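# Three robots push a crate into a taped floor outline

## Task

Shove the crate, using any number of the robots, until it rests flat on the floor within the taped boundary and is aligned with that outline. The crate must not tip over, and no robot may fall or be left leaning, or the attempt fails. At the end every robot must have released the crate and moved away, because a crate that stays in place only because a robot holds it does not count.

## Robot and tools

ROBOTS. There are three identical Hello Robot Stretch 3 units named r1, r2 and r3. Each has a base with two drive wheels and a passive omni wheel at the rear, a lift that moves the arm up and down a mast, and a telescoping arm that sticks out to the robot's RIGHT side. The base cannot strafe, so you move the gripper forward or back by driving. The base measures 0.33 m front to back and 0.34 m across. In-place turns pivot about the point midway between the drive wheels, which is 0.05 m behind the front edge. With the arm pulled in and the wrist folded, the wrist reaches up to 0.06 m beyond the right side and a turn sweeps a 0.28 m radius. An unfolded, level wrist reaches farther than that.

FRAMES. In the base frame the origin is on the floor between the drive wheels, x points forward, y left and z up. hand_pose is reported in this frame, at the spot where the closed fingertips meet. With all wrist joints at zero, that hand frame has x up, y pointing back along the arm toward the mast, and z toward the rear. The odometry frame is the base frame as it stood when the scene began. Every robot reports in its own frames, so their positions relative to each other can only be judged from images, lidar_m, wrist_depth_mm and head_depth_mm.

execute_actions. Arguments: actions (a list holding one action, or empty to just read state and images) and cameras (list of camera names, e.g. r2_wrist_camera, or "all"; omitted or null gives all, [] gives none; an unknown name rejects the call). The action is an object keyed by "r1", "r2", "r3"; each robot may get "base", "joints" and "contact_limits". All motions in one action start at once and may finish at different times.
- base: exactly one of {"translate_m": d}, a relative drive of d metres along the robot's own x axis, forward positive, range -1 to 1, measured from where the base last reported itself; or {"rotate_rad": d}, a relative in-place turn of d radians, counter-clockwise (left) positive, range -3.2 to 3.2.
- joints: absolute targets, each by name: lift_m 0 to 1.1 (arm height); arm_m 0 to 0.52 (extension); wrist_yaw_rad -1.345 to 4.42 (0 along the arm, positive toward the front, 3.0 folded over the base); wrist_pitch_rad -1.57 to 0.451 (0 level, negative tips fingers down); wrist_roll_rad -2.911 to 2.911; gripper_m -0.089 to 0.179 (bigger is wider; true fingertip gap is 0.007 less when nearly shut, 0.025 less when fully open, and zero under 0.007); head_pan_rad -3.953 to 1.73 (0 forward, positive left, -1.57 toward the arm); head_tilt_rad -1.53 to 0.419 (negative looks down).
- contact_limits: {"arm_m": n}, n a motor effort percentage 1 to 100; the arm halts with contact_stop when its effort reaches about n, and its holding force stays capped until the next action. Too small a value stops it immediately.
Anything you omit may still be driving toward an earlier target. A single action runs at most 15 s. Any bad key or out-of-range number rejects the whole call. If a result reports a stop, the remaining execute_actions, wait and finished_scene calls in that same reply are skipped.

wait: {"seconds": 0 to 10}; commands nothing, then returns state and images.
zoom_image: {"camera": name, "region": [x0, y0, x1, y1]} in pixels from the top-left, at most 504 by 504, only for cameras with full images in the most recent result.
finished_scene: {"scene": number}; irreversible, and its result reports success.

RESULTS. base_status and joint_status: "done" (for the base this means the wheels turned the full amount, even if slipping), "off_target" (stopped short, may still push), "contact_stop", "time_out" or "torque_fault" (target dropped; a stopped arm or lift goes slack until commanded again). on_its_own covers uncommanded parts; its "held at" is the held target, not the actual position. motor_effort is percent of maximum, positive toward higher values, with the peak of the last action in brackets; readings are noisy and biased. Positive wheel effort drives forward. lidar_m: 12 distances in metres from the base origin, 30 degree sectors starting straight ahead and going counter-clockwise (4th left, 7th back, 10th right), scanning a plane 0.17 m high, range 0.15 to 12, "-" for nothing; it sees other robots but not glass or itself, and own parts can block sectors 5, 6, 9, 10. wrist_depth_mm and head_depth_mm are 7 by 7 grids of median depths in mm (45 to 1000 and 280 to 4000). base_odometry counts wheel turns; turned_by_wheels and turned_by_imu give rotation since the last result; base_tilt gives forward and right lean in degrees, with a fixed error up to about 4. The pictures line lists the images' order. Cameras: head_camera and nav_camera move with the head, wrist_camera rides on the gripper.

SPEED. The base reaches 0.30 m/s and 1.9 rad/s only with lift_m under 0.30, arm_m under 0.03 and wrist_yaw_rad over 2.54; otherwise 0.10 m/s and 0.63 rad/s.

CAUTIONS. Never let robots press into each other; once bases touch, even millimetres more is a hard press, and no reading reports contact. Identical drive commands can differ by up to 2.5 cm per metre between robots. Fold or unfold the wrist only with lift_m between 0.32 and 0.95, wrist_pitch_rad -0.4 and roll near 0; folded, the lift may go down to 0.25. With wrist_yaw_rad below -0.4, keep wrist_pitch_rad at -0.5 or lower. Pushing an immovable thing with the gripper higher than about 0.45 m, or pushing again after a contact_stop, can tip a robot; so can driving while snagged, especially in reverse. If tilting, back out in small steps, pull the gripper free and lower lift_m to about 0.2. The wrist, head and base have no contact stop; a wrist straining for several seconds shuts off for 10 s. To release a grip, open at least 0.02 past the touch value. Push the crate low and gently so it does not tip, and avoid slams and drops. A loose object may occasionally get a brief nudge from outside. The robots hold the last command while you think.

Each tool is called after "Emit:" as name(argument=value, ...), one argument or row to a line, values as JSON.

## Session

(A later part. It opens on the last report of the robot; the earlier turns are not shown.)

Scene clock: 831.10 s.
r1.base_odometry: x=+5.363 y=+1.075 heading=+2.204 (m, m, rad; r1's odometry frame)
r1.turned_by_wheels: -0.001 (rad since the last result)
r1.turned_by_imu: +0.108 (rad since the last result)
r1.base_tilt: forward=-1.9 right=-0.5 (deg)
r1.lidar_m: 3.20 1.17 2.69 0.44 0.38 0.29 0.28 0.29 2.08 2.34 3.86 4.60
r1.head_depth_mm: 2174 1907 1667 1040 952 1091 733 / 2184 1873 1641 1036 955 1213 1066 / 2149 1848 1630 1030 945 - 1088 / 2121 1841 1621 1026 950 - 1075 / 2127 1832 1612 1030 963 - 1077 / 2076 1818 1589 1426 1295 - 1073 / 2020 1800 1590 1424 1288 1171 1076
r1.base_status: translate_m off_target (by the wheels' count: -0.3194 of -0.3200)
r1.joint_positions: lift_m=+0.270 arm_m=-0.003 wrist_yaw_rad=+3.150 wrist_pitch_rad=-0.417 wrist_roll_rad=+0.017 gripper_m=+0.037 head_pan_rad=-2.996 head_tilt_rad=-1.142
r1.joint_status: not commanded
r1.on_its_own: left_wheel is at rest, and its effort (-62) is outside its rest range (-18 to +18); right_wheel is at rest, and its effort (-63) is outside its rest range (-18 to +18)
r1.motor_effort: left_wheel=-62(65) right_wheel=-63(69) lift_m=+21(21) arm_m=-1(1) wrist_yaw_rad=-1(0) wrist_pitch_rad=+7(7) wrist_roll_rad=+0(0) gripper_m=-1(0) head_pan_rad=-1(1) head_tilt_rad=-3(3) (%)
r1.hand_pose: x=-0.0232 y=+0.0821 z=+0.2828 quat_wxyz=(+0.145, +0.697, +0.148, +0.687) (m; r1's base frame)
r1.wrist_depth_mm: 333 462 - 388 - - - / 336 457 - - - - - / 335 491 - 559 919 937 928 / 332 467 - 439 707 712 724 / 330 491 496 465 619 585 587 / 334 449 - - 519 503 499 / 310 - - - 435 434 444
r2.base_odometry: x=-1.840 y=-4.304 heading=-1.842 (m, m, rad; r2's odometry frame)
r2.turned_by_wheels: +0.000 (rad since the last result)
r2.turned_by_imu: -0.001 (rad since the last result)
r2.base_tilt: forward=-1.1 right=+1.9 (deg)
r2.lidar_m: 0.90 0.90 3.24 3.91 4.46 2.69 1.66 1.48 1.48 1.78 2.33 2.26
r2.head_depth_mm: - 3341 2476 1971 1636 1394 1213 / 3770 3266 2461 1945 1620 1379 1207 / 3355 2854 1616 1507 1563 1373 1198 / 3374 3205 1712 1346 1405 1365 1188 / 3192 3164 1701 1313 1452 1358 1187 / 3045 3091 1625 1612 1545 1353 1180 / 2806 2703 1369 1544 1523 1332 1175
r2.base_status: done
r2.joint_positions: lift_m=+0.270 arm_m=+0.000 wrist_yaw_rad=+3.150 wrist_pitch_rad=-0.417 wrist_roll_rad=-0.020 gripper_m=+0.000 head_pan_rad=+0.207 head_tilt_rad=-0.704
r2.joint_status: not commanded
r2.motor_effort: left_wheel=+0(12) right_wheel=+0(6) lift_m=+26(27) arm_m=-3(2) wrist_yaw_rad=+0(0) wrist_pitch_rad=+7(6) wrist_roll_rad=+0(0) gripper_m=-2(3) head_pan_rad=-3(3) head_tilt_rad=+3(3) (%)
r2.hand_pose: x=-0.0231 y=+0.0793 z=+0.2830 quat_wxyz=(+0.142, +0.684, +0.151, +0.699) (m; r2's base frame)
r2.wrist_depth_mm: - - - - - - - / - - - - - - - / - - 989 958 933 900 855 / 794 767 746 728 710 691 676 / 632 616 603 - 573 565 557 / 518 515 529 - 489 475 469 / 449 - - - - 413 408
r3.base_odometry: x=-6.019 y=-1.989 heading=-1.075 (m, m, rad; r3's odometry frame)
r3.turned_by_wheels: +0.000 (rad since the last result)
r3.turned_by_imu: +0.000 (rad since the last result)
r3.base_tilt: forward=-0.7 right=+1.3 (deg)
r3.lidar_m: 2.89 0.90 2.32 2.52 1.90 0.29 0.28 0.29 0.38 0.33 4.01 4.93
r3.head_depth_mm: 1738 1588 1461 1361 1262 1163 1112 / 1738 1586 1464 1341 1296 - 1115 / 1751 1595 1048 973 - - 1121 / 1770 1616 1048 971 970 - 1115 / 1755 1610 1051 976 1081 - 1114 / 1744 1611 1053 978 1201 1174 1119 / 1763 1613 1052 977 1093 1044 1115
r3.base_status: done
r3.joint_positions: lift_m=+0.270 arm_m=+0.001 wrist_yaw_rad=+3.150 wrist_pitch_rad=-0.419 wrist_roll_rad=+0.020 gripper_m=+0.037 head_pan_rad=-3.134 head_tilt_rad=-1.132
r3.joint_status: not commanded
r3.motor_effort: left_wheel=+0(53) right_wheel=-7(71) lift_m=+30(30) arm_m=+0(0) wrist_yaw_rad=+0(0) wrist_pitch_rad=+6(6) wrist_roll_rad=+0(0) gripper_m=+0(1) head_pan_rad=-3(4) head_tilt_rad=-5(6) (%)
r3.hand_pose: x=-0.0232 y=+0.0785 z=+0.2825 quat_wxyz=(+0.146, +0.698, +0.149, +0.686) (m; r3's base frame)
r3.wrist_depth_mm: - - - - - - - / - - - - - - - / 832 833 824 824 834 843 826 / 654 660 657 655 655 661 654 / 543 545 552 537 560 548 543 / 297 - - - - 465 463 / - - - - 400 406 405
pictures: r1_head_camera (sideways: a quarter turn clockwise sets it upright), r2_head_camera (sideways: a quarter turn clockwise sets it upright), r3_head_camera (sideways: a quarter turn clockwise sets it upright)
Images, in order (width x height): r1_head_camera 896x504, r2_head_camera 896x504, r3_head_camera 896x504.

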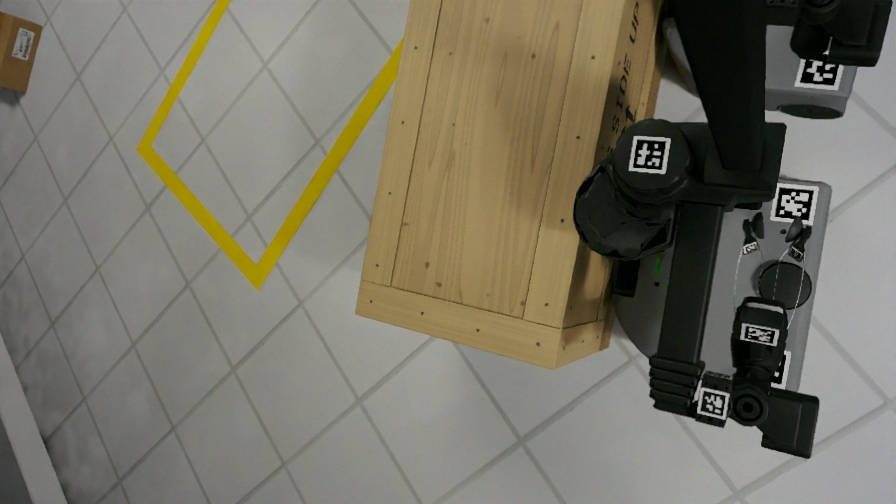

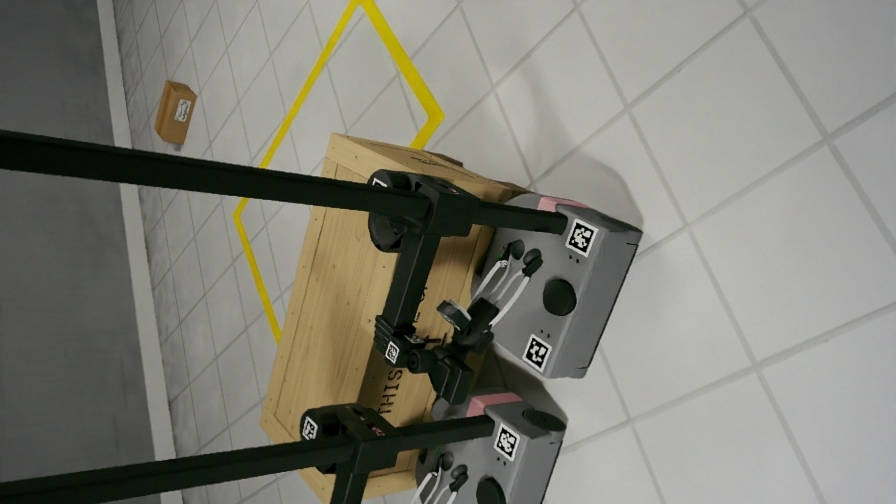

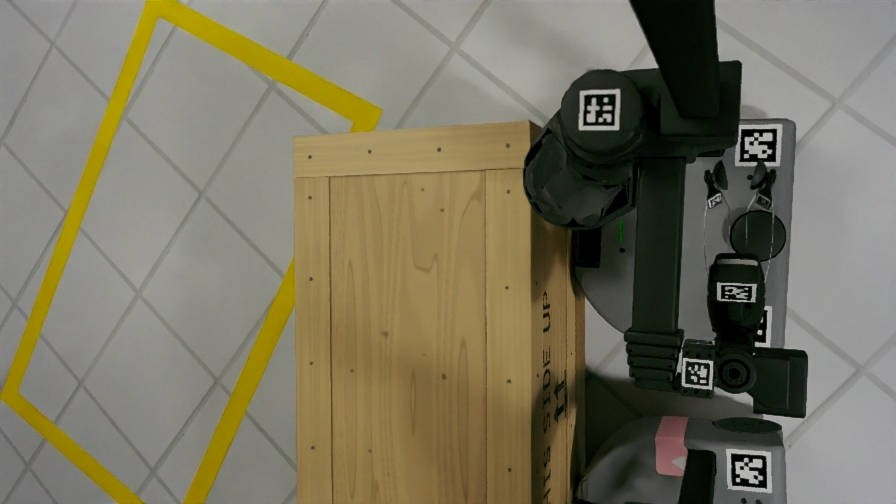

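Emit:
execute_actions(
  actions=[],
  cameras=["r1_head_camera","r3_head_camera","r2_nav_camera","r2_head_camera"],
)

Scene clock: 840.60 s.
r1.base_odometry: x=+5.363 y=+1.075 heading=+2.204 (m, m, rad; r1's odometry frame)
r1.turned_by_wheels: +0.000 (rad since the last result)
r1.turned_by_imu: +0.001 (rad since the last result)
r1.base_tilt: forward=-1.9 right=-0.4 (deg)
r1.lidar_m: 3.20 1.17 2.68 0.44 0.38 0.29 0.28 0.29 2.08 2.34 3.84 4.63
r1.head_depth_mm: 2179 1876 1658 1041 949 1091 732 / 2188 1867 1642 1036 951 1212 1074 / 2151 1860 1632 1028 943 - 1092 / 2123 1836 1615 1022 951 - 1073 / 2088 1838 1613 1033 965 - 1076 / 2094 1804 1599 1432 1285 - 1075 / 2021 1811 1577 1419 1279 1174 1079
r1.base_status: translate_m off_target (by the wheels' count: -0.3194 of -0.3200)
r1.joint_positions: lift_m=+0.270 arm_m=-0.003 wrist_yaw_rad=+3.150 wrist_pitch_rad=-0.417 wrist_roll_rad=+0.017 gripper_m=+0.037 head_pan_rad=-2.996 head_tilt_rad=-1.142
r1.joint_status: not commanded
r1.on_its_own: left_wheel is at rest, and its effort (-62) is outside its rest range (-18 to +18); right_wheel is at rest, and its effort (-63) is outside its rest range (-18 to +18)
r1.motor_effort: left_wheel=-62(65) right_wheel=-63(69) lift_m=+22(21) arm_m=-1(1) wrist_yaw_rad=-1(0) wrist_pitch_rad=+7(7) wrist_roll_rad=+0(0) gripper_m=+0(0) head_pan_rad=-1(1) head_tilt_rad=-3(3) (%)
r1.hand_pose: x=-0.0232 y=+0.0821 z=+0.2828 quat_wxyz=(+0.145, +0.697, +0.148, +0.687) (m; r1's base frame)
r1.wrist_depth_mm: 333 463 - 391 - - - / 334 461 - - - - - / 335 486 - 558 936 917 910 / 336 465 - 436 737 722 726 / 330 485 500 468 614 584 577 / 333 447 - - 515 508 505 / 311 - - - 429 425 436
r2.base_odometry: x=-1.840 y=-4.304 heading=-1.842 (m, m, rad; r2's odometry frame)
r2.turned_by_wheels: +0.000 (rad since the last result)
r2.turned_by_imu: -0.001 (rad since the last result)
r2.base_tilt: forward=-1.1 right=+1.8 (deg)
r2.lidar_m: 0.90 0.91 3.26 3.90 4.44 2.69 1.65 1.48 1.48 1.78 2.34 2.26
r2.head_depth_mm: 3965 3331 2472 1971 1628 1385 1210 / 3746 3268 2435 1954 1627 1390 1201 / 3330 2851 1617 1513 1571 1369 1197 / 3377 3231 1721 1348 1407 1361 1194 / 3186 3144 1699 1313 1460 1357 1187 / 3056 3159 1626 1620 1535 1345 1181 / 2801 2679 1372 1547 1524 1344 1173
r2.base_status: done
r2.joint_positions: lift_m=+0.270 arm_m=+0.000 wrist_yaw_rad=+3.150 wrist_pitch_rad=-0.417 wrist_roll_rad=-0.020 gripper_m=+0.000 head_pan_rad=+0.207 head_tilt_rad=-0.704
r2.joint_status: not commanded
r2.motor_effort: left_wheel=+0(12) right_wheel=+0(6) lift_m=+27(27) arm_m=-3(2) wrist_yaw_rad=+0(0) wrist_pitch_rad=+6(6) wrist_roll_rad=+0(0) gripper_m=-3(3) head_pan_rad=-4(3) head_tilt_rad=+1(3) (%)
r2.hand_pose: x=-0.0231 y=+0.0793 z=+0.2830 quat_wxyz=(+0.142, +0.684, +0.151, +0.699) (m; r2's base frame)
r2.wrist_depth_mm: - - - - - - - / - - - - - - - / - - 979 966 925 893 860 / 790 778 751 728 710 685 678 / 628 617 601 - 578 566 557 / 521 515 530 - 490 478 470 / 450 - - - - 412 406
r3.base_odometry: x=-6.019 y=-1.989 heading=-1.075 (m, m, rad; r3's odometry frame)
r3.turned_by_wheels: +0.000 (rad since the last result)
r3.turned_by_imu: +0.000 (rad since the last result)
r3.base_tilt: forward=-0.7 right=+1.3 (deg)
r3.lidar_m: 2.91 0.90 2.32 2.51 1.89 0.29 0.28 0.29 0.38 0.33 4.02 4.91
r3.head_depth_mm: 1723 1596 1460 1363 1258 1158 1113 / 1738 1595 1468 1348 1293 - 1111 / 1741 1595 1046 970 - - 1108 / 1752 1600 1049 973 965 - 1118 / 1744 1608 1050 977 1079 - 1115 / 1758 1615 1057 974 1196 1172 1120 / 1769 1611 1055 982 1089 1042 1123
r3.base_status: done
r3.joint_positions: lift_m=+0.270 arm_m=+0.001 wrist_yaw_rad=+3.150 wrist_pitch_rad=-0.419 wrist_roll_rad=+0.020 gripper_m=+0.037 head_pan_rad=-3.134 head_tilt_rad=-1.132
r3.joint_status: not commanded
r3.motor_effort: left_wheel=+0(53) right_wheel=-7(71) lift_m=+30(30) arm_m=-1(0) wrist_yaw_rad=+0(0) wrist_pitch_rad=+6(6) wrist_roll_rad=+0(0) gripper_m=+0(1) head_pan_rad=-4(4) head_tilt_rad=-5(6) (%)
r3.hand_pose: x=-0.0232 y=+0.0785 z=+0.2825 quat_wxyz=(+0.146, +0.698, +0.149, +0.686) (m; r3's base frame)
r3.wrist_depth_mm: - - - - - - - / - - - - - - - / 818 828 833 819 831 823 829 / 660 659 655 651 658 645 655 / 541 544 554 550 561 540 543 / 295 - - - - 465 463 / - - - - 402 404 408
pictures: r1_head_camera (sideways: a quarter turn clockwise sets it upright), r2_head_camera (sideways: a quarter turn clockwise sets it upright), r2_nav_camera (sideways: a quarter turn counterclockwise sets it upright), r3_head_camera (sideways: a quarter turn clockwise sets it upright)
Images, in order (width x height): r1_head_camera 896x504, r2_head_camera 896x504, r2_nav_camera 672x504, r3_head_camera 896x504.

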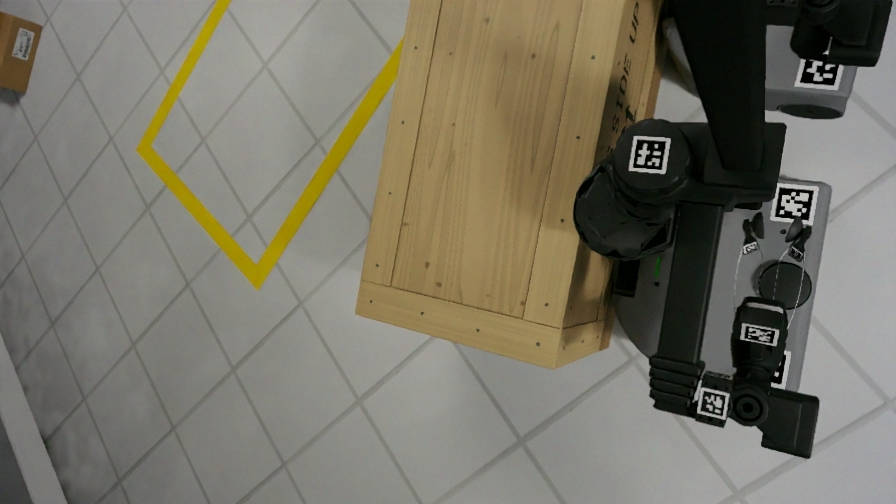

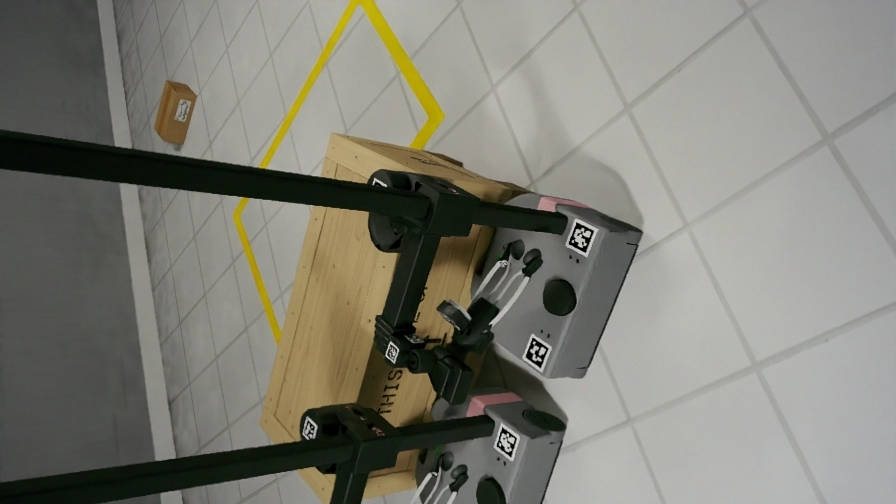

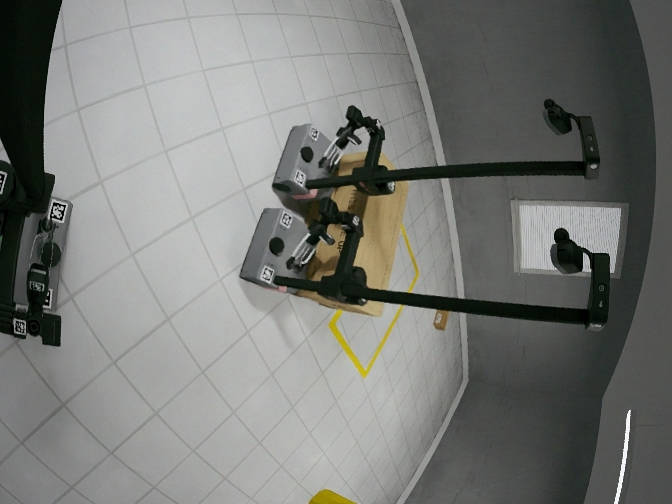

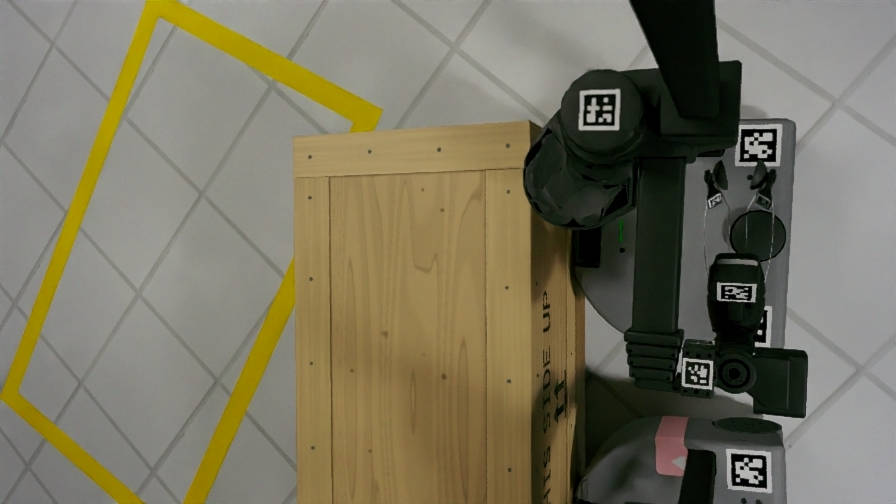

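Emit:
execute_actions(
  actions=[
    {"r1":{"base":{"translate_m":0.02}},"r3":{"base":{"translate_m":0.02}}},
  ],
  cameras=[],
)

Emit:
execute_actions(
  actions=[
    {"r1":{"base":{"rotate_rad":-0.5}},"r3":{"base":{"rotate_rad":-0.4}}},
  ],
  cameras=[],
)

Emit:
execute_actions(
  actions=[
    {"r1":{"base":{"translate_m":0.21}},"r3":{"base":{"translate_m":0.22}}},
  ],
  cameras=[],
)

Emit:
execute_actions(
  actions=[
    {"r1":{"base":{"rotate_rad":0.45}},"r3":{"base":{"rotate_rad":0.46}}},
  ],
  cameras=["r1_head_camera","r3_head_camera"],
)

Scene clock: 855.33 s.
r1.base_odometry: x=+5.351 y=+1.091 heading=+2.204 (m, m, rad; r1's odometry frame)
r1.turned_by_wheels: +0.000 (rad since the last result)
r1.turned_by_imu: +0.002 (rad since the last result)
r1.base_tilt: forward=-1.9 right=-0.5 (deg)
r1.lidar_m: 3.17 1.15 2.67 0.44 0.41 0.31 0.30 0.31 2.10 2.35 3.86 4.62
r1.head_depth_mm: 2198 1873 1656 1040 958 1148 730 / 2168 1850 1645 1039 961 1232 1064 / 2137 1855 1631 1027 950 - 1087 / 2148 1832 1610 1025 967 - 1068 / 2097 1813 1602 1026 1026 - 1078 / 2078 1813 1595 1432 1297 - 1068 / 2013 1795 1591 1427 1289 1175 1082
r1.base_status: done
r1.joint_positions: lift_m=+0.270 arm_m=-0.003 wrist_yaw_rad=+3.150 wrist_pitch_rad=-0.417 wrist_roll_rad=+0.017 gripper_m=+0.037 head_pan_rad=-2.996 head_tilt_rad=-1.142
r1.joint_status: not commanded
r1.motor_effort: left_wheel=+0(50) right_wheel=+0(55) lift_m=+22(21) arm_m=-1(1) wrist_yaw_rad=+0(0) wrist_pitch_rad=+7(7) wrist_roll_rad=+0(0) gripper_m=+0(1) head_pan_rad=+0(2) head_tilt_rad=-3(3) (%)
r1.hand_pose: x=-0.0232 y=+0.0821 z=+0.2828 quat_wxyz=(+0.145, +0.697, +0.148, +0.687) (m; r1's base frame)
r1.wrist_depth_mm: 360 493 - 384 - - - / 355 490 - - - - 999 / 359 520 - 558 910 913 926 / 358 485 - 438 711 723 714 / 358 531 498 458 605 592 584 / 351 484 - - 518 509 502 / 330 - - - 432 433 438
r2.base_odometry: x=-1.840 y=-4.304 heading=-1.842 (m, m, rad; r2's odometry frame)
r2.turned_by_wheels: +0.000 (rad since the last result)
r2.turned_by_imu: -0.001 (rad since the last result)
r2.base_tilt: forward=-1.2 right=+1.8 (deg)
r2.lidar_m: 0.88 0.88 3.25 3.91 4.44 2.68 1.66 1.48 1.48 1.78 2.33 2.26
r2.head_depth_mm: 3974 3371 2467 1964 1633 1394 1214 / 3775 3261 2443 1960 1621 1382 1210 / 839 2826 1612 1517 1569 1370 1199 / 3364 3185 1704 1307 1387 1362 1194 / 3185 3153 1693 1291 1451 1350 1187 / 3055 3125 1678 1631 1536 1349 1177 / 2834 2701 1320 1520 1496 1341 1176
r2.base_status: not commanded
r2.joint_positions: lift_m=+0.270 arm_m=+0.000 wrist_yaw_rad=+3.150 wrist_pitch_rad=-0.417 wrist_roll_rad=-0.020 gripper_m=+0.000 head_pan_rad=+0.207 head_tilt_rad=-0.704
r2.joint_status: not commanded
r2.motor_effort: left_wheel=-1(1) right_wheel=-1(0) lift_m=+27(27) arm_m=-2(2) wrist_yaw_rad=+0(0) wrist_pitch_rad=+7(6) wrist_roll_rad=+0(0) gripper_m=-2(1) head_pan_rad=-3(4) head_tilt_rad=+2(2) (%)
r2.hand_pose: x=-0.0231 y=+0.0793 z=+0.2830 quat_wxyz=(+0.142, +0.684, +0.151, +0.699) (m; r2's base frame)
r2.wrist_depth_mm: - - - - - - - / - - - - - - - / - - - 957 916 891 857 / 800 776 750 727 716 692 666 / 624 621 602 - 578 566 553 / 518 520 531 - 488 476 470 / 444 - - - - 415 405
r3.base_odometry: x=-6.010 y=-2.006 heading=-1.074 (m, m, rad; r3's odometry frame)
r3.turned_by_wheels: +0.000 (rad since the last result)
r3.turned_by_imu: +0.000 (rad since the last result)
r3.base_tilt: forward=-0.7 right=+1.2 (deg)
r3.lidar_m: 2.89 0.89 2.30 2.50 1.91 0.31 0.30 0.31 0.40 0.33 4.06 4.89
r3.head_depth_mm: 1730 1584 1464 1356 1272 1160 1112 / 1731 1589 1453 1346 1294 - 1113 / 1733 1606 1047 968 - - 1112 / 1753 1605 1050 972 1050 - 1116 / 1751 1607 1056 975 1164 - 1114 / 1762 1609 1054 977 1240 1179 1118 / 1774 1624 1060 977 1103 1040 1118
r3.base_status: done
r3.joint_positions: lift_m=+0.270 arm_m=+0.001 wrist_yaw_rad=+3.150 wrist_pitch_rad=-0.419 wrist_roll_rad=+0.020 gripper_m=+0.037 head_pan_rad=-3.134 head_tilt_rad=-1.132
r3.joint_status: not commanded
r3.motor_effort: left_wheel=+1(10) right_wheel=-1(9) lift_m=+31(31) arm_m=-1(0) wrist_yaw_rad=-1(0) wrist_pitch_rad=+6(6) wrist_roll_rad=-1(0) gripper_m=+0(0) head_pan_rad=-4(4) head_tilt_rad=-6(5) (%)
r3.hand_pose: x=-0.0232 y=+0.0785 z=+0.2825 quat_wxyz=(+0.146, +0.698, +0.149, +0.686) (m; r3's base frame)
r3.wrist_depth_mm: - - - - - - - / - - - - - - - / 816 823 825 825 831 821 821 / 657 647 659 653 653 652 655 / 548 542 556 545 564 541 541 / 452 - - - - 466 462 / - - - - 400 404 408
pictures: none
No camera images: the call's "cameras" was empty. Leave "cameras" out to get every camera's image.

Scene clock: 856.90 s.
r1.base_odometry: x=+5.351 y=+1.091 heading=+1.704 (m, m, rad; r1's odometry frame)
r1.turned_by_wheels: -0.500 (rad since the last result)
r1.turned_by_imu: -0.501 (rad since the last result)
r1.base_tilt: forward=-1.9 right=-0.3 (deg)
r1.lidar_m: 4.62 3.11 1.15 2.67 3.05 0.40 0.31 0.30 0.31 2.10 2.39 4.02
r1.head_depth_mm: 2205 1894 1646 1051 836 857 1112 / 2187 1874 1156 1039 1165 828 1107 / 2159 1865 1150 1030 1147 - 1089 / 2129 1830 1609 1018 1015 - 1072 / 2110 1838 1610 1015 960 - 1074 / 2081 1781 1608 1012 946 - 1067 / 2092 1802 1591 1014 952 1176 1083
r1.base_status: done
r1.joint_positions: lift_m=+0.270 arm_m=-0.003 wrist_yaw_rad=+3.150 wrist_pitch_rad=-0.417 wrist_roll_rad=+0.017 gripper_m=+0.037 head_pan_rad=-2.996 head_tilt_rad=-1.142
r1.joint_status: not commanded
r1.motor_effort: left_wheel=+2(8) right_wheel=-3(5) lift_m=+21(21) arm_m=-1(1) wrist_yaw_rad=-1(1) wrist_pitch_rad=+7(7) wrist_roll_rad=+0(0) gripper_m=+0(0) head_pan_rad=-1(1) head_tilt_rad=-3(3) (%)
r1.hand_pose: x=-0.0232 y=+0.0821 z=+0.2828 quat_wxyz=(+0.145, +0.697, +0.148, +0.687) (m; r1's base frame)
r1.wrist_depth_mm: 301 360 - - - - - / - - - - - - - / 830 555 - 929 911 916 884 / 424 433 - 716 717 733 729 / 380 384 410 580 621 591 595 / 421 417 - - 516 496 501 / 444 - - - 435 430 436
r2.base_odometry: x=-1.840 y=-4.304 heading=-1.842 (m, m, rad; r2's odometry frame)
r2.turned_by_wheels: +0.000 (rad since the last result)
r2.turned_by_imu: +0.000 (rad since the last result)
r2.base_tilt: forward=-1.0 right=+1.7 (deg)
r2.lidar_m: 0.85 0.88 3.25 3.92 4.44 2.69 1.66 1.48 1.49 1.78 2.33 2.26
r2.head_depth_mm: - 3335 2478 1956 1626 1393 1209 / 3764 3262 2441 1940 1613 1385 1204 / 756 861 1553 1164 1532 1379 1202 / 3392 3208 1708 1288 1358 1363 1196 / 3206 3178 1690 1313 1460 1360 1186 / 3057 3105 1673 1603 1531 1346 1182 / 2894 2962 1281 1440 1480 1336 1173
r2.base_status: not commanded
r2.joint_positions: lift_m=+0.270 arm_m=+0.000 wrist_yaw_rad=+3.150 wrist_pitch_rad=-0.417 wrist_roll_rad=-0.020 gripper_m=+0.000 head_pan_rad=+0.207 head_tilt_rad=-0.704
r2.joint_status: not commanded
r2.motor_effort: left_wheel=+0(0) right_wheel=+0(0) lift_m=+27(27) arm_m=-3(2) wrist_yaw_rad=+0(0) wrist_pitch_rad=+6(6) wrist_roll_rad=+0(0) gripper_m=-3(2) head_pan_rad=-4(4) head_tilt_rad=+2(2) (%)
r2.hand_pose: x=-0.0231 y=+0.0793 z=+0.2830 quat_wxyz=(+0.142, +0.684, +0.151, +0.699) (m; r2's base frame)
r2.wrist_depth_mm: - - - - - - - / - - - - - - - / - - 997 944 925 888 864 / 792 771 758 727 705 686 673 / 624 611 607 - 581 560 546 / 520 514 533 - 489 476 470 / 444 - - - - 413 405
r3.base_odometry: x=-6.010 y=-2.006 heading=-1.474 (m, m, rad; r3's odometry frame)
r3.turned_by_wheels: -0.400 (rad since the last result)
r3.turned_by_imu: -0.393 (rad since the last result)
r3.base_tilt: forward=-0.7 right=+1.3 (deg)
r3.lidar_m: 4.67 0.95 0.88 2.30 2.66 1.91 0.30 0.30 0.32 0.46 0.30 4.88
r3.head_depth_mm: 1732 1582 1461 1349 1268 1162 1116 / 1743 1589 1466 1363 1289 - 1116 / 1752 1601 1465 1368 - - 1112 / 1758 1604 1475 984 1108 - 1113 / 1768 1602 1054 976 1051 - 1114 / 1772 1615 1054 976 960 1197 1099 / 1778 1614 1487 978 933 1097 956
r3.base_status: done
r3.joint_positions: lift_m=+0.270 arm_m=+0.001 wrist_yaw_rad=+3.150 wrist_pitch_rad=-0.419 wrist_roll_rad=+0.020 gripper_m=+0.037 head_pan_rad=-3.134 head_tilt_rad=-1.132
r3.joint_status: not commanded
r3.motor_effort: left_wheel=+2(8) right_wheel=-1(8) lift_m=+31(30) arm_m=+0(0) wrist_yaw_rad=-1(0) wrist_pitch_rad=+7(6) wrist_roll_rad=+0(0) gripper_m=-1(1) head_pan_rad=-5(4) head_tilt_rad=-5(5) (%)
r3.hand_pose: x=-0.0232 y=+0.0785 z=+0.2825 quat_wxyz=(+0.146, +0.698, +0.149, +0.686) (m; r3's base frame)
r3.wrist_depth_mm: - - - - - - - / - - - - - - 729 / 825 826 830 833 819 828 748 / 655 648 666 651 657 657 651 / 545 543 555 544 559 539 545 / 467 - - - - 464 464 / - - - - 402 406 407
pictures: none
No camera images: the call's "cameras" was empty. Leave "cameras" out to get every camera's image.

Scene clock: 859.37 s.
r1.base_odometry: x=+5.323 y=+1.299 heading=+1.705 (m, m, rad; r1's odometry frame)
r1.turned_by_wheels: +0.000 (rad since the last result)
r1.turned_by_imu: +0.001 (rad since the last result)
r1.base_tilt: forward=-2.1 right=-0.5 (deg)
r1.lidar_m: 4.42 3.07 1.07 1.10 2.99 0.65 0.50 0.48 2.14 2.15 2.45 4.15
r1.head_depth_mm: 2185 1877 1167 1430 842 819 1105 / 2169 1859 1157 1349 1242 962 1105 / 2169 1848 1152 1224 1343 - 1079 / 2147 1831 1146 1115 1332 - 1074 / 2094 1829 1136 1061 1297 - 1073 / 2078 1815 1128 1036 1276 - 1073 / 2078 1811 1556 1399 1276 1179 1077
r1.base_status: done
r1.joint_positions: lift_m=+0.270 arm_m=-0.003 wrist_yaw_rad=+3.150 wrist_pitch_rad=-0.417 wrist_roll_rad=+0.017 gripper_m=+0.037 head_pan_rad=-2.996 head_tilt_rad=-1.142
r1.joint_status: not commanded
r1.motor_effort: left_wheel=+2(10) right_wheel=-2(9) lift_m=+22(21) arm_m=-1(1) wrist_yaw_rad=-1(1) wrist_pitch_rad=+7(7) wrist_roll_rad=+0(0) gripper_m=+1(0) head_pan_rad=-1(1) head_tilt_rad=-3(3) (%)
r1.hand_pose: x=-0.0232 y=+0.0821 z=+0.2828 quat_wxyz=(+0.145, +0.697, +0.148, +0.687) (m; r1's base frame)
r1.wrist_depth_mm: - 338 - - - - - / - - - - - - - / 828 554 - 935 905 904 933 / 434 431 - 702 706 703 725 / 386 385 407 594 615 588 602 / 431 433 - - 517 502 508 / 440 - - - 430 434 429
r2.base_odometry: x=-1.840 y=-4.304 heading=-1.842 (m, m, rad; r2's odometry frame)
r2.turned_by_wheels: +0.000 (rad since the last result)
r2.turned_by_imu: +0.000 (rad since the last result)
r2.base_tilt: forward=-1.2 right=+1.9 (deg)
r2.lidar_m: 0.71 0.70 1.10 3.90 4.43 2.69 1.66 1.48 1.49 1.78 2.33 2.26
r2.head_depth_mm: - 3368 2462 1965 1631 1392 1209 / 3785 3269 2453 1944 1620 1382 1202 / 3577 3244 1723 1573 1602 1370 1197 / 3366 3193 1701 1502 1525 1346 1191 / 601 695 802 1042 1139 1266 1183 / 3088 3128 1677 1628 1314 1293 1171 / 2923 3087 1687 1703 1449 1337 1175
r2.base_status: not commanded
r2.joint_positions: lift_m=+0.270 arm_m=+0.000 wrist_yaw_rad=+3.150 wrist_pitch_rad=-0.417 wrist_roll_rad=-0.020 gripper_m=+0.000 head_pan_rad=+0.207 head_tilt_rad=-0.704
r2.joint_status: not commanded
r2.motor_effort: left_wheel=+0(1) right_wheel=+0(0) lift_m=+27(27) arm_m=-2(2) wrist_yaw_rad=+0(0) wrist_pitch_rad=+6(6) wrist_roll_rad=+0(0) gripper_m=-2(2) head_pan_rad=-4(4) head_tilt_rad=+2(2) (%)
r2.hand_pose: x=-0.0231 y=+0.0793 z=+0.2830 quat_wxyz=(+0.142, +0.684, +0.151, +0.699) (m; r2's base frame)
r2.wrist_depth_mm: - - - - - - - / - - - - - - - / - - - 952 921 885 821 / 785 765 756 726 712 692 676 / 623 619 605 - 576 559 550 / 521 515 528 - 487 477 466 / 445 - - - - 413 407
r3.base_odometry: x=-5.989 y=-2.225 heading=-1.474 (m, m, rad; r3's odometry frame)
r3.turned_by_wheels: +0.000 (rad since the last result)
r3.turned_by_imu: +0.001 (rad since the last result)
r3.base_tilt: forward=-0.7 right=+1.3 (deg)
r3.lidar_m: 4.56 2.59 0.76 2.25 2.60 2.10 0.50 0.50 0.53 2.51 0.30 4.72
r3.head_depth_mm: 1732 1594 1465 1350 1262 1162 1113 / 1734 1593 1467 1360 1293 - 1123 / 1744 1591 1477 1369 - - 1116 / 1731 1608 1056 1328 1299 - 1119 / 1763 1141 1050 1191 1283 - 1113 / 1761 1607 1056 1087 1273 1200 1095 / 1765 1623 1061 1011 1266 1096 960
r3.base_status: done
r3.joint_positions: lift_m=+0.270 arm_m=+0.001 wrist_yaw_rad=+3.150 wrist_pitch_rad=-0.419 wrist_roll_rad=+0.020 gripper_m=+0.037 head_pan_rad=-3.134 head_tilt_rad=-1.132
r3.joint_status: not commanded
r3.motor_effort: left_wheel=+2(10) right_wheel=-2(7) lift_m=+30(31) arm_m=+0(0) wrist_yaw_rad=-1(1) wrist_pitch_rad=+6(6) wrist_roll_rad=+0(0) gripper_m=+0(0) head_pan_rad=-4(4) head_tilt_rad=-5(5) (%)
r3.hand_pose: x=-0.0232 y=+0.0785 z=+0.2825 quat_wxyz=(+0.146, +0.698, +0.149, +0.686) (m; r3's base frame)
r3.wrist_depth_mm: - - - - - - - / - - - - - 731 639 / 824 812 833 823 821 744 619 / 651 657 661 659 658 654 646 / 543 543 552 542 566 544 543 / 464 - - - - 463 464 / - - - - 400 408 406
pictures: none
No camera images: the call's "cameras" was empty. Leave "cameras" out to get every camera's image.

Scene clock: 860.83 s.
r1.base_odometry: x=+5.323 y=+1.299 heading=+2.154 (m, m, rad; r1's odometry frame)
r1.turned_by_wheels: +0.450 (rad since the last result)
r1.turned_by_imu: +0.452 (rad since the last result)
r1.base_tilt: forward=-2.1 right=-0.4 (deg)
r1.lidar_m: 3.21 2.64 1.07 0.44 0.70 0.51 0.49 2.16 2.14 2.36 3.66 4.42
r1.head_depth_mm: 2176 1897 1162 1062 1283 1141 716 / 2164 1870 1161 1071 1298 1237 1069 / 2141 1840 1147 1060 1310 - 1086 / 2112 1846 1154 1067 1333 - 1078 / 2095 1810 1624 1436 1309 - 1077 / 2091 1795 1591 1425 1286 - 1073 / 2059 1791 1579 1426 1288 1174 1080
r1.base_status: done
r1.joint_positions: lift_m=+0.270 arm_m=-0.003 wrist_yaw_rad=+3.150 wrist_pitch_rad=-0.417 wrist_roll_rad=+0.017 gripper_m=+0.037 head_pan_rad=-2.996 head_tilt_rad=-1.142
r1.joint_status: not commanded
r1.motor_effort: left_wheel=-1(6) right_wheel=+3(8) lift_m=+22(21) arm_m=-1(0) wrist_yaw_rad=+0(1) wrist_pitch_rad=+7(7) wrist_roll_rad=+0(0) gripper_m=+0(0) head_pan_rad=-1(2) head_tilt_rad=-3(4) (%)
r1.hand_pose: x=-0.0232 y=+0.0821 z=+0.2828 quat_wxyz=(+0.145, +0.697, +0.148, +0.687) (m; r1's base frame)
r1.wrist_depth_mm: 650 - - 389 - - - / 659 - - - - - 851 / 654 906 - 561 955 944 922 / 632 651 - 440 732 726 735 / 562 563 472 468 599 586 592 / 498 508 - - 511 491 497 / 447 - - - 433 434 436
r2.base_odometry: x=-1.840 y=-4.304 heading=-1.842 (m, m, rad; r2's odometry frame)
r2.turned_by_wheels: +0.000 (rad since the last result)
r2.turned_by_imu: +0.000 (rad since the last result)
r2.base_tilt: forward=-1.3 right=+2.0 (deg)
r2.lidar_m: 0.76 0.75 1.09 3.90 4.45 2.69 1.66 1.48 1.48 1.78 2.33 2.26
r2.head_depth_mm: 3968 3359 2471 1962 1629 1387 1217 / 3744 3228 2444 1949 1615 1378 1209 / 3549 3248 1733 1582 1610 1371 1200 / 3406 3208 1717 1539 1580 1366 1195 / 674 765 887 1029 1290 1290 1183 / 3038 3114 1669 1675 1314 1296 1181 / 2890 3068 1677 1719 1340 1337 1173
r2.base_status: not commanded
r2.joint_positions: lift_m=+0.270 arm_m=+0.000 wrist_yaw_rad=+3.150 wrist_pitch_rad=-0.417 wrist_roll_rad=-0.020 gripper_m=+0.000 head_pan_rad=+0.207 head_tilt_rad=-0.704
r2.joint_status: not commanded
r2.motor_effort: left_wheel=+0(0) right_wheel=+0(0) lift_m=+27(27) arm_m=-2(2) wrist_yaw_rad=+0(0) wrist_pitch_rad=+6(6) wrist_roll_rad=+0(0) gripper_m=-2(2) head_pan_rad=-3(4) head_tilt_rad=+2(2) (%)
r2.hand_pose: x=-0.0231 y=+0.0793 z=+0.2830 quat_wxyz=(+0.142, +0.684, +0.151, +0.699) (m; r2's base frame)
r2.wrist_depth_mm: - - - - - - - / - - - - - - 977 / - - 989 967 912 885 854 / 789 763 756 719 711 689 679 / 626 617 601 - 577 563 552 / 528 518 531 - 491 480 471 / 450 - - - - 413 404
r3.base_odometry: x=-5.989 y=-2.225 heading=-1.014 (m, m, rad; r3's odometry frame)
r3.turned_by_wheels: +0.460 (rad since the last result)
r3.turned_by_imu: +0.452 (rad since the last result)
r3.base_tilt: forward=-0.7 right=+1.3 (deg)
r3.lidar_m: 2.70 0.76 2.25 2.51 2.11 0.51 0.49 0.52 0.33 0.32 4.54 4.71
r3.head_depth_mm: 1744 1589 1428 1344 1267 1177 1116 / 1739 1129 1042 1204 1291 - 1117 / 1747 1134 1048 1222 - - 1114 / 1765 1138 1051 1242 1303 - 1117 / 1749 1142 1056 1263 1290 - 1112 / 1761 1148 1058 1287 1287 1178 1117 / 1764 1154 1064 1322 1124 1045 1127
r3.base_status: done
r3.joint_positions: lift_m=+0.270 arm_m=+0.001 wrist_yaw_rad=+3.150 wrist_pitch_rad=-0.419 wrist_roll_rad=+0.020 gripper_m=+0.037 head_pan_rad=-3.134 head_tilt_rad=-1.132
r3.joint_status: not commanded
r3.motor_effort: left_wheel=-1(6) right_wheel=+4(12) lift_m=+30(30) arm_m=-1(1) wrist_yaw_rad=+0(0) wrist_pitch_rad=+6(7) wrist_roll_rad=+0(0) gripper_m=+0(0) head_pan_rad=-4(4) head_tilt_rad=-6(5) (%)
r3.hand_pose: x=-0.0232 y=+0.0785 z=+0.2825 quat_wxyz=(+0.146, +0.698, +0.149, +0.686) (m; r3's base frame)
r3.wrist_depth_mm: - - - - - - - / - - - - - - - / 818 836 815 812 824 824 818 / 650 664 656 663 659 655 654 / 543 545 550 541 560 544 540 / 466 - - - - 464 462 / - - - - 399 407 404
pictures: r1_head_camera (sideways: a quarter turn clockwise sets it upright), r3_head_camera (sideways: a quarter turn clockwise sets it upright)
Images, in order (width x height): r1_head_camera 896x504, r3_head_camera 896x504.

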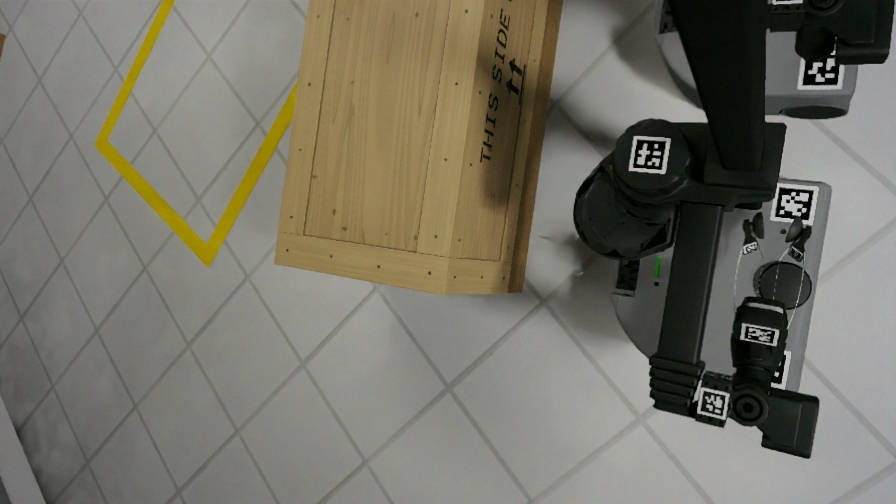

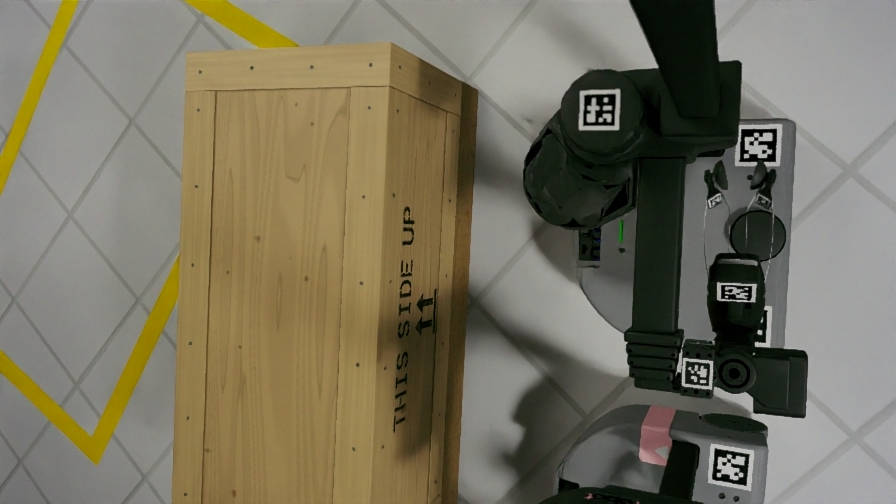

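Emit:
execute_actions(
  actions=[
    {"r1":{"base":{"translate_m":-0.2}},"r3":{"base":{"translate_m":-0.2}}},
  ],
  cameras=[],
)

Emit:
execute_actions(
  actions=[
    {"r1":{"base":{"translate_m":-0.25}},"r3":{"base":{"translate_m":-0.17}}},
  ],
  cameras=["r1_head_camera","r3_head_camera"],
)

Scene clock: 865.30 s.
r1.base_odometry: x=+5.433 y=+1.132 heading=+2.154 (m, m, rad; r1's odometry frame)
r1.turned_by_wheels: +0.000 (rad since the last result)
r1.turned_by_imu: +0.001 (rad since the last result)
r1.base_tilt: forward=-2.0 right=-0.3 (deg)
r1.lidar_m: 3.40 1.22 1.23 0.43 0.41 0.30 0.29 0.29 2.02 2.22 3.45 4.57
r1.head_depth_mm: 2218 1899 1647 1038 963 1137 720 / 2151 1849 1645 1028 959 1248 1065 / 2161 1857 1619 1023 953 - 1088 / 2118 1831 1619 1018 954 - 1078 / 2088 1830 1612 1435 1271 - 1080 / 2092 1804 1594 1429 1289 - 1070 / 2022 1793 1584 1424 1292 1168 1074
r1.base_status: done
r1.joint_positions: lift_m=+0.270 arm_m=-0.003 wrist_yaw_rad=+3.150 wrist_pitch_rad=-0.417 wrist_roll_rad=+0.017 gripper_m=+0.037 head_pan_rad=-2.996 head_tilt_rad=-1.142
r1.joint_status: not commanded
r1.motor_effort: left_wheel=+0(8) right_wheel=+3(6) lift_m=+21(22) arm_m=+0(1) wrist_yaw_rad=+0(1) wrist_pitch_rad=+7(7) wrist_roll_rad=+0(0) gripper_m=+1(0) head_pan_rad=-2(1) head_tilt_rad=-2(3) (%)
r1.hand_pose: x=-0.0232 y=+0.0821 z=+0.2828 quat_wxyz=(+0.145, +0.697, +0.148, +0.687) (m; r1's base frame)
r1.wrist_depth_mm: 367 517 - 381 - - - / 364 524 - - - - 997 / 361 551 - 567 929 920 897 / 364 470 - 442 730 726 723 / 361 495 461 455 604 596 586 / 352 494 - - 519 502 500 / 327 - - - 434 430 431
r2.base_odometry: x=-1.840 y=-4.304 heading=-1.842 (m, m, rad; r2's odometry frame)
r2.turned_by_wheels: +0.000 (rad since the last result)
r2.turned_by_imu: -0.001 (rad since the last result)
r2.base_tilt: forward=-1.3 right=+1.7 (deg)
r2.lidar_m: 0.95 0.93 3.25 3.89 4.46 2.68 1.66 1.48 1.49 1.78 2.34 2.26
r2.head_depth_mm: - 3308 2472 1963 1628 1386 1207 / 3799 3262 2448 1955 1627 1385 1199 / 3570 3260 1720 1584 1600 1369 1197 / 3168 2757 1589 1329 1496 1363 1194 / 3214 3124 1700 1535 1443 1354 1184 / 3011 3149 1681 1320 1477 1351 1181 / 2915 3053 1361 1536 1524 1335 1172
r2.base_status: not commanded
r2.joint_positions: lift_m=+0.270 arm_m=+0.000 wrist_yaw_rad=+3.150 wrist_pitch_rad=-0.417 wrist_roll_rad=-0.020 gripper_m=+0.000 head_pan_rad=+0.207 head_tilt_rad=-0.704
r2.joint_status: not commanded
r2.motor_effort: left_wheel=+0(0) right_wheel=+0(0) lift_m=+27(27) arm_m=-2(2) wrist_yaw_rad=+0(0) wrist_pitch_rad=+6(6) wrist_roll_rad=+0(0) gripper_m=-1(2) head_pan_rad=-4(4) head_tilt_rad=+1(2) (%)
r2.hand_pose: x=-0.0231 y=+0.0793 z=+0.2830 quat_wxyz=(+0.142, +0.684, +0.151, +0.699) (m; r2's base frame)
r2.wrist_depth_mm: - - - - - - - / - - - - - - - / - - 993 965 915 897 858 / 788 768 748 729 707 683 674 / 625 616 604 - 580 568 551 / 521 514 529 - 493 476 467 / 447 - - - - 417 407
r3.base_odometry: x=-6.094 y=-2.056 heading=-1.014 (m, m, rad; r3's odometry frame)
r3.turned_by_wheels: +0.000 (rad since the last result)
r3.turned_by_imu: -0.001 (rad since the last result)
r3.base_tilt: forward=-0.7 right=+1.3 (deg)
r3.lidar_m: 2.86 0.93 2.38 2.65 3.91 0.31 0.30 0.31 0.32 0.32 4.28 4.85
r3.head_depth_mm: 1732 1596 1437 1310 1257 1166 1117 / 1738 1584 1040 967 997 - 1117 / 1741 1595 1042 974 - - 1113 / 1740 1586 1048 973 1062 - 1117 / 1741 1601 1052 977 1198 - 1120 / 1773 1620 1059 979 1232 1157 1119 / 1767 1622 1062 983 1099 1035 1128
r3.base_status: done
r3.joint_positions: lift_m=+0.270 arm_m=+0.001 wrist_yaw_rad=+3.150 wrist_pitch_rad=-0.419 wrist_roll_rad=+0.020 gripper_m=+0.037 head_pan_rad=-3.134 head_tilt_rad=-1.132
r3.joint_status: not commanded
r3.motor_effort: left_wheel=-1(9) right_wheel=+4(10) lift_m=+30(30) arm_m=+0(0) wrist_yaw_rad=+0(1) wrist_pitch_rad=+7(7) wrist_roll_rad=+0(0) gripper_m=+0(0) head_pan_rad=-3(4) head_tilt_rad=-5(5) (%)
r3.hand_pose: x=-0.0232 y=+0.0785 z=+0.2825 quat_wxyz=(+0.146, +0.698, +0.149, +0.686) (m; r3's base frame)
r3.wrist_depth_mm: - - - - - - - / 305 - - - - - - / 307 816 823 826 838 828 824 / 310 648 652 653 668 660 655 / 313 510 553 540 567 542 543 / 308 - - - - 463 463 / - - - - 398 408 406
pictures: none
No camera images: the call's "cameras" was empty. Leave "cameras" out to get every camera's image.

Scene clock: 868.13 s.
r1.base_odometry: x=+5.571 y=+0.924 heading=+2.154 (m, m, rad; r1's odometry frame)
r1.turned_by_wheels: -0.001 (rad since the last result)
r1.turned_by_imu: +0.080 (rad since the last result)
r1.base_tilt: forward=-2.0 right=-0.5 (deg)
r1.lidar_m: 3.38 1.38 0.44 0.44 0.33 0.28 0.28 0.31 1.87 2.14 3.63 4.73
r1.head_depth_mm: 2122 1887 1652 1040 942 909 943 / 2192 1879 1659 1037 932 1089 1005 / 2144 1825 1619 1026 946 - 1085 / 2115 1854 1632 1024 956 - 1081 / 2058 1824 1610 1428 1284 - 1077 / 1989 1803 1587 1429 1298 - 1067 / 1883 1803 1592 1424 1291 1171 1076
r1.base_status: translate_m off_target (by the wheels' count: -0.2495 of -0.2500)
r1.joint_positions: lift_m=+0.270 arm_m=-0.003 wrist_yaw_rad=+3.150 wrist_pitch_rad=-0.417 wrist_roll_rad=+0.017 gripper_m=+0.037 head_pan_rad=-2.996 head_tilt_rad=-1.143
r1.joint_status: not commanded
r1.on_its_own: left_wheel is at rest, and its effort (-56) is outside its rest range (-18 to +18); right_wheel is at rest, and its effort (-56) is outside its rest range (-18 to +18)
r1.motor_effort: left_wheel=-56(71) right_wheel=-56(82) lift_m=+21(21) arm_m=-1(1) wrist_yaw_rad=+0(3) wrist_pitch_rad=+7(7) wrist_roll_rad=+0(0) gripper_m=+1(0) head_pan_rad=-1(1) head_tilt_rad=-3(3) (%)
r1.hand_pose: x=-0.0231 y=+0.0821 z=+0.2828 quat_wxyz=(+0.145, +0.697, +0.148, +0.687) (m; r1's base frame)
r1.wrist_depth_mm: 281 355 - - 369 - - / 286 366 - - - - - / 292 390 - 570 834 908 968 / 293 402 - 441 457 701 724 / 299 398 533 453 466 594 598 / 296 389 - - 506 499 498 / 281 - - - 433 433 434
r2.base_odometry: x=-1.840 y=-4.304 heading=-1.842 (m, m, rad; r2's odometry frame)
r2.turned_by_wheels: +0.000 (rad since the last result)
r2.turned_by_imu: -0.001 (rad since the last result)
r2.base_tilt: forward=-1.2 right=+1.9 (deg)
r2.lidar_m: 1.08 1.06 3.25 3.91 4.45 2.69 1.66 1.48 1.49 1.79 2.34 2.27
r2.head_depth_mm: 3973 3359 2469 1970 1634 1397 1217 / 3765 3282 2452 1936 1619 1375 1206 / 3554 3091 1733 1738 1608 1369 1201 / 3308 3056 1373 1548 1548 1366 1192 / 3209 3162 1732 1572 1542 1362 1186 / 3010 3129 1638 1678 1568 1354 1179 / 2796 2830 1853 1722 1559 1343 1172
r2.base_status: not commanded
r2.joint_positions: lift_m=+0.270 arm_m=+0.000 wrist_yaw_rad=+3.150 wrist_pitch_rad=-0.417 wrist_roll_rad=-0.020 gripper_m=+0.000 head_pan_rad=+0.207 head_tilt_rad=-0.704
r2.joint_status: not commanded
r2.motor_effort: left_wheel=+0(0) right_wheel=+0(0) lift_m=+27(27) arm_m=-3(2) wrist_yaw_rad=+0(0) wrist_pitch_rad=+7(6) wrist_roll_rad=+0(0) gripper_m=-2(1) head_pan_rad=-4(3) head_tilt_rad=+2(2) (%)
r2.hand_pose: x=-0.0231 y=+0.0793 z=+0.2830 quat_wxyz=(+0.142, +0.684, +0.151, +0.699) (m; r2's base frame)
r2.wrist_depth_mm: - - - - - - - / - - - - - - - / - - 996 953 912 889 860 / 781 775 752 723 708 694 683 / 629 610 595 - 578 563 549 / 521 514 529 - 494 473 468 / 448 - - - - 410 406
r3.base_odometry: x=-6.184 y=-1.911 heading=-1.015 (m, m, rad; r3's odometry frame)
r3.turned_by_wheels: +0.000 (rad since the last result)
r3.turned_by_imu: +0.038 (rad since the last result)
r3.base_tilt: forward=-0.7 right=+1.3 (deg)
r3.lidar_m: 1.12 1.07 2.49 2.82 0.33 0.28 0.28 0.31 0.34 0.43 4.35 4.97
r3.head_depth_mm: 1723 1579 1461 986 1237 1164 1110 / 1733 1587 1043 970 917 - 1117 / 1740 1598 1047 970 - - 1115 / 1742 1593 1048 972 1022 - 1118 / 1751 1613 1049 972 1249 - 1120 / 1776 1613 1056 988 1230 1170 1114 / 1768 1613 1058 995 1043 1079 1130
r3.base_status: done
r3.joint_positions: lift_m=+0.270 arm_m=+0.001 wrist_yaw_rad=+3.150 wrist_pitch_rad=-0.418 wrist_roll_rad=+0.020 gripper_m=+0.037 head_pan_rad=-3.135 head_tilt_rad=-1.132
r3.joint_status: not commanded
r3.motor_effort: left_wheel=+0(87) right_wheel=+2(93) lift_m=+30(30) arm_m=-1(0) wrist_yaw_rad=+0(2) wrist_pitch_rad=+6(6) wrist_roll_rad=+0(0) gripper_m=+0(0) head_pan_rad=-3(4) head_tilt_rad=-6(5) (%)
r3.hand_pose: x=-0.0232 y=+0.0786 z=+0.2826 quat_wxyz=(+0.146, +0.698, +0.149, +0.686) (m; r3's base frame)
r3.wrist_depth_mm: 246 - - - - - - / 252 - - - - - - / 258 797 824 825 828 831 830 / 265 346 651 655 656 666 652 / 274 358 558 547 562 541 544 / 279 - - - - 465 462 / - - - - 399 409 403
pictures: r1_head_camera (sideways: a quarter turn clockwise sets it upright), r3_head_camera (sideways: a quarter turn clockwise sets it upright)
Images, in order (width x height): r1_head_camera 896x504, r3_head_camera 896x504.

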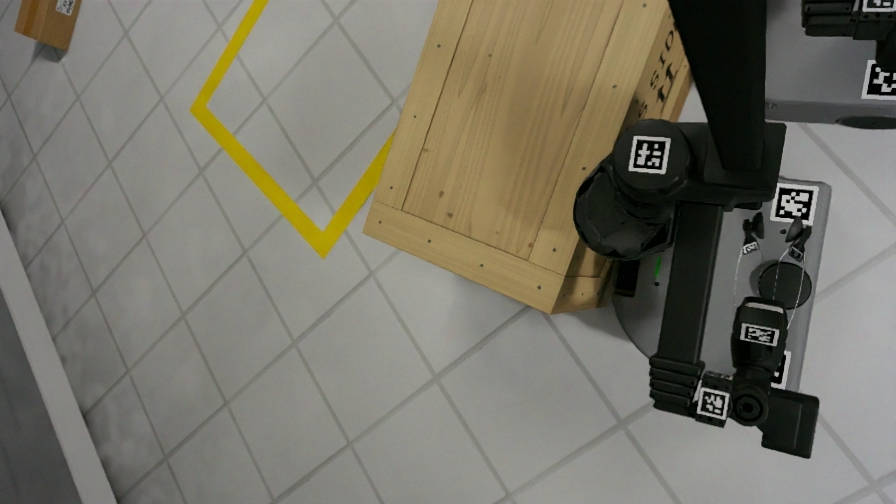

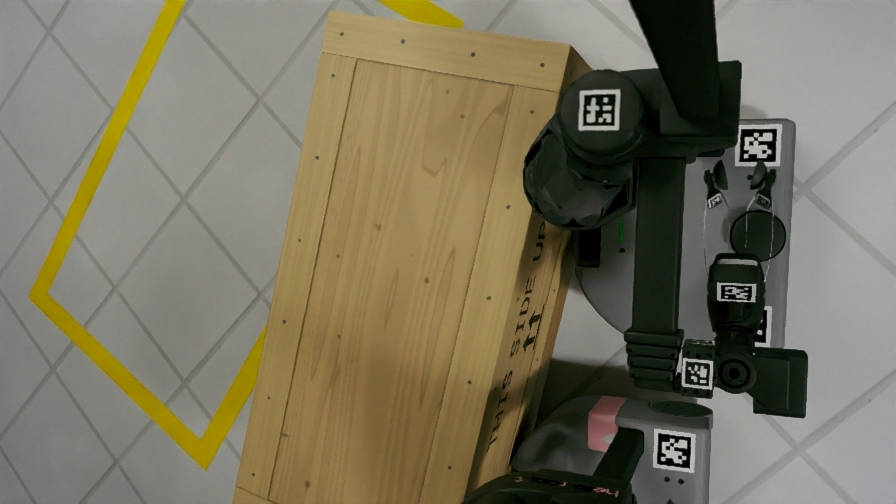

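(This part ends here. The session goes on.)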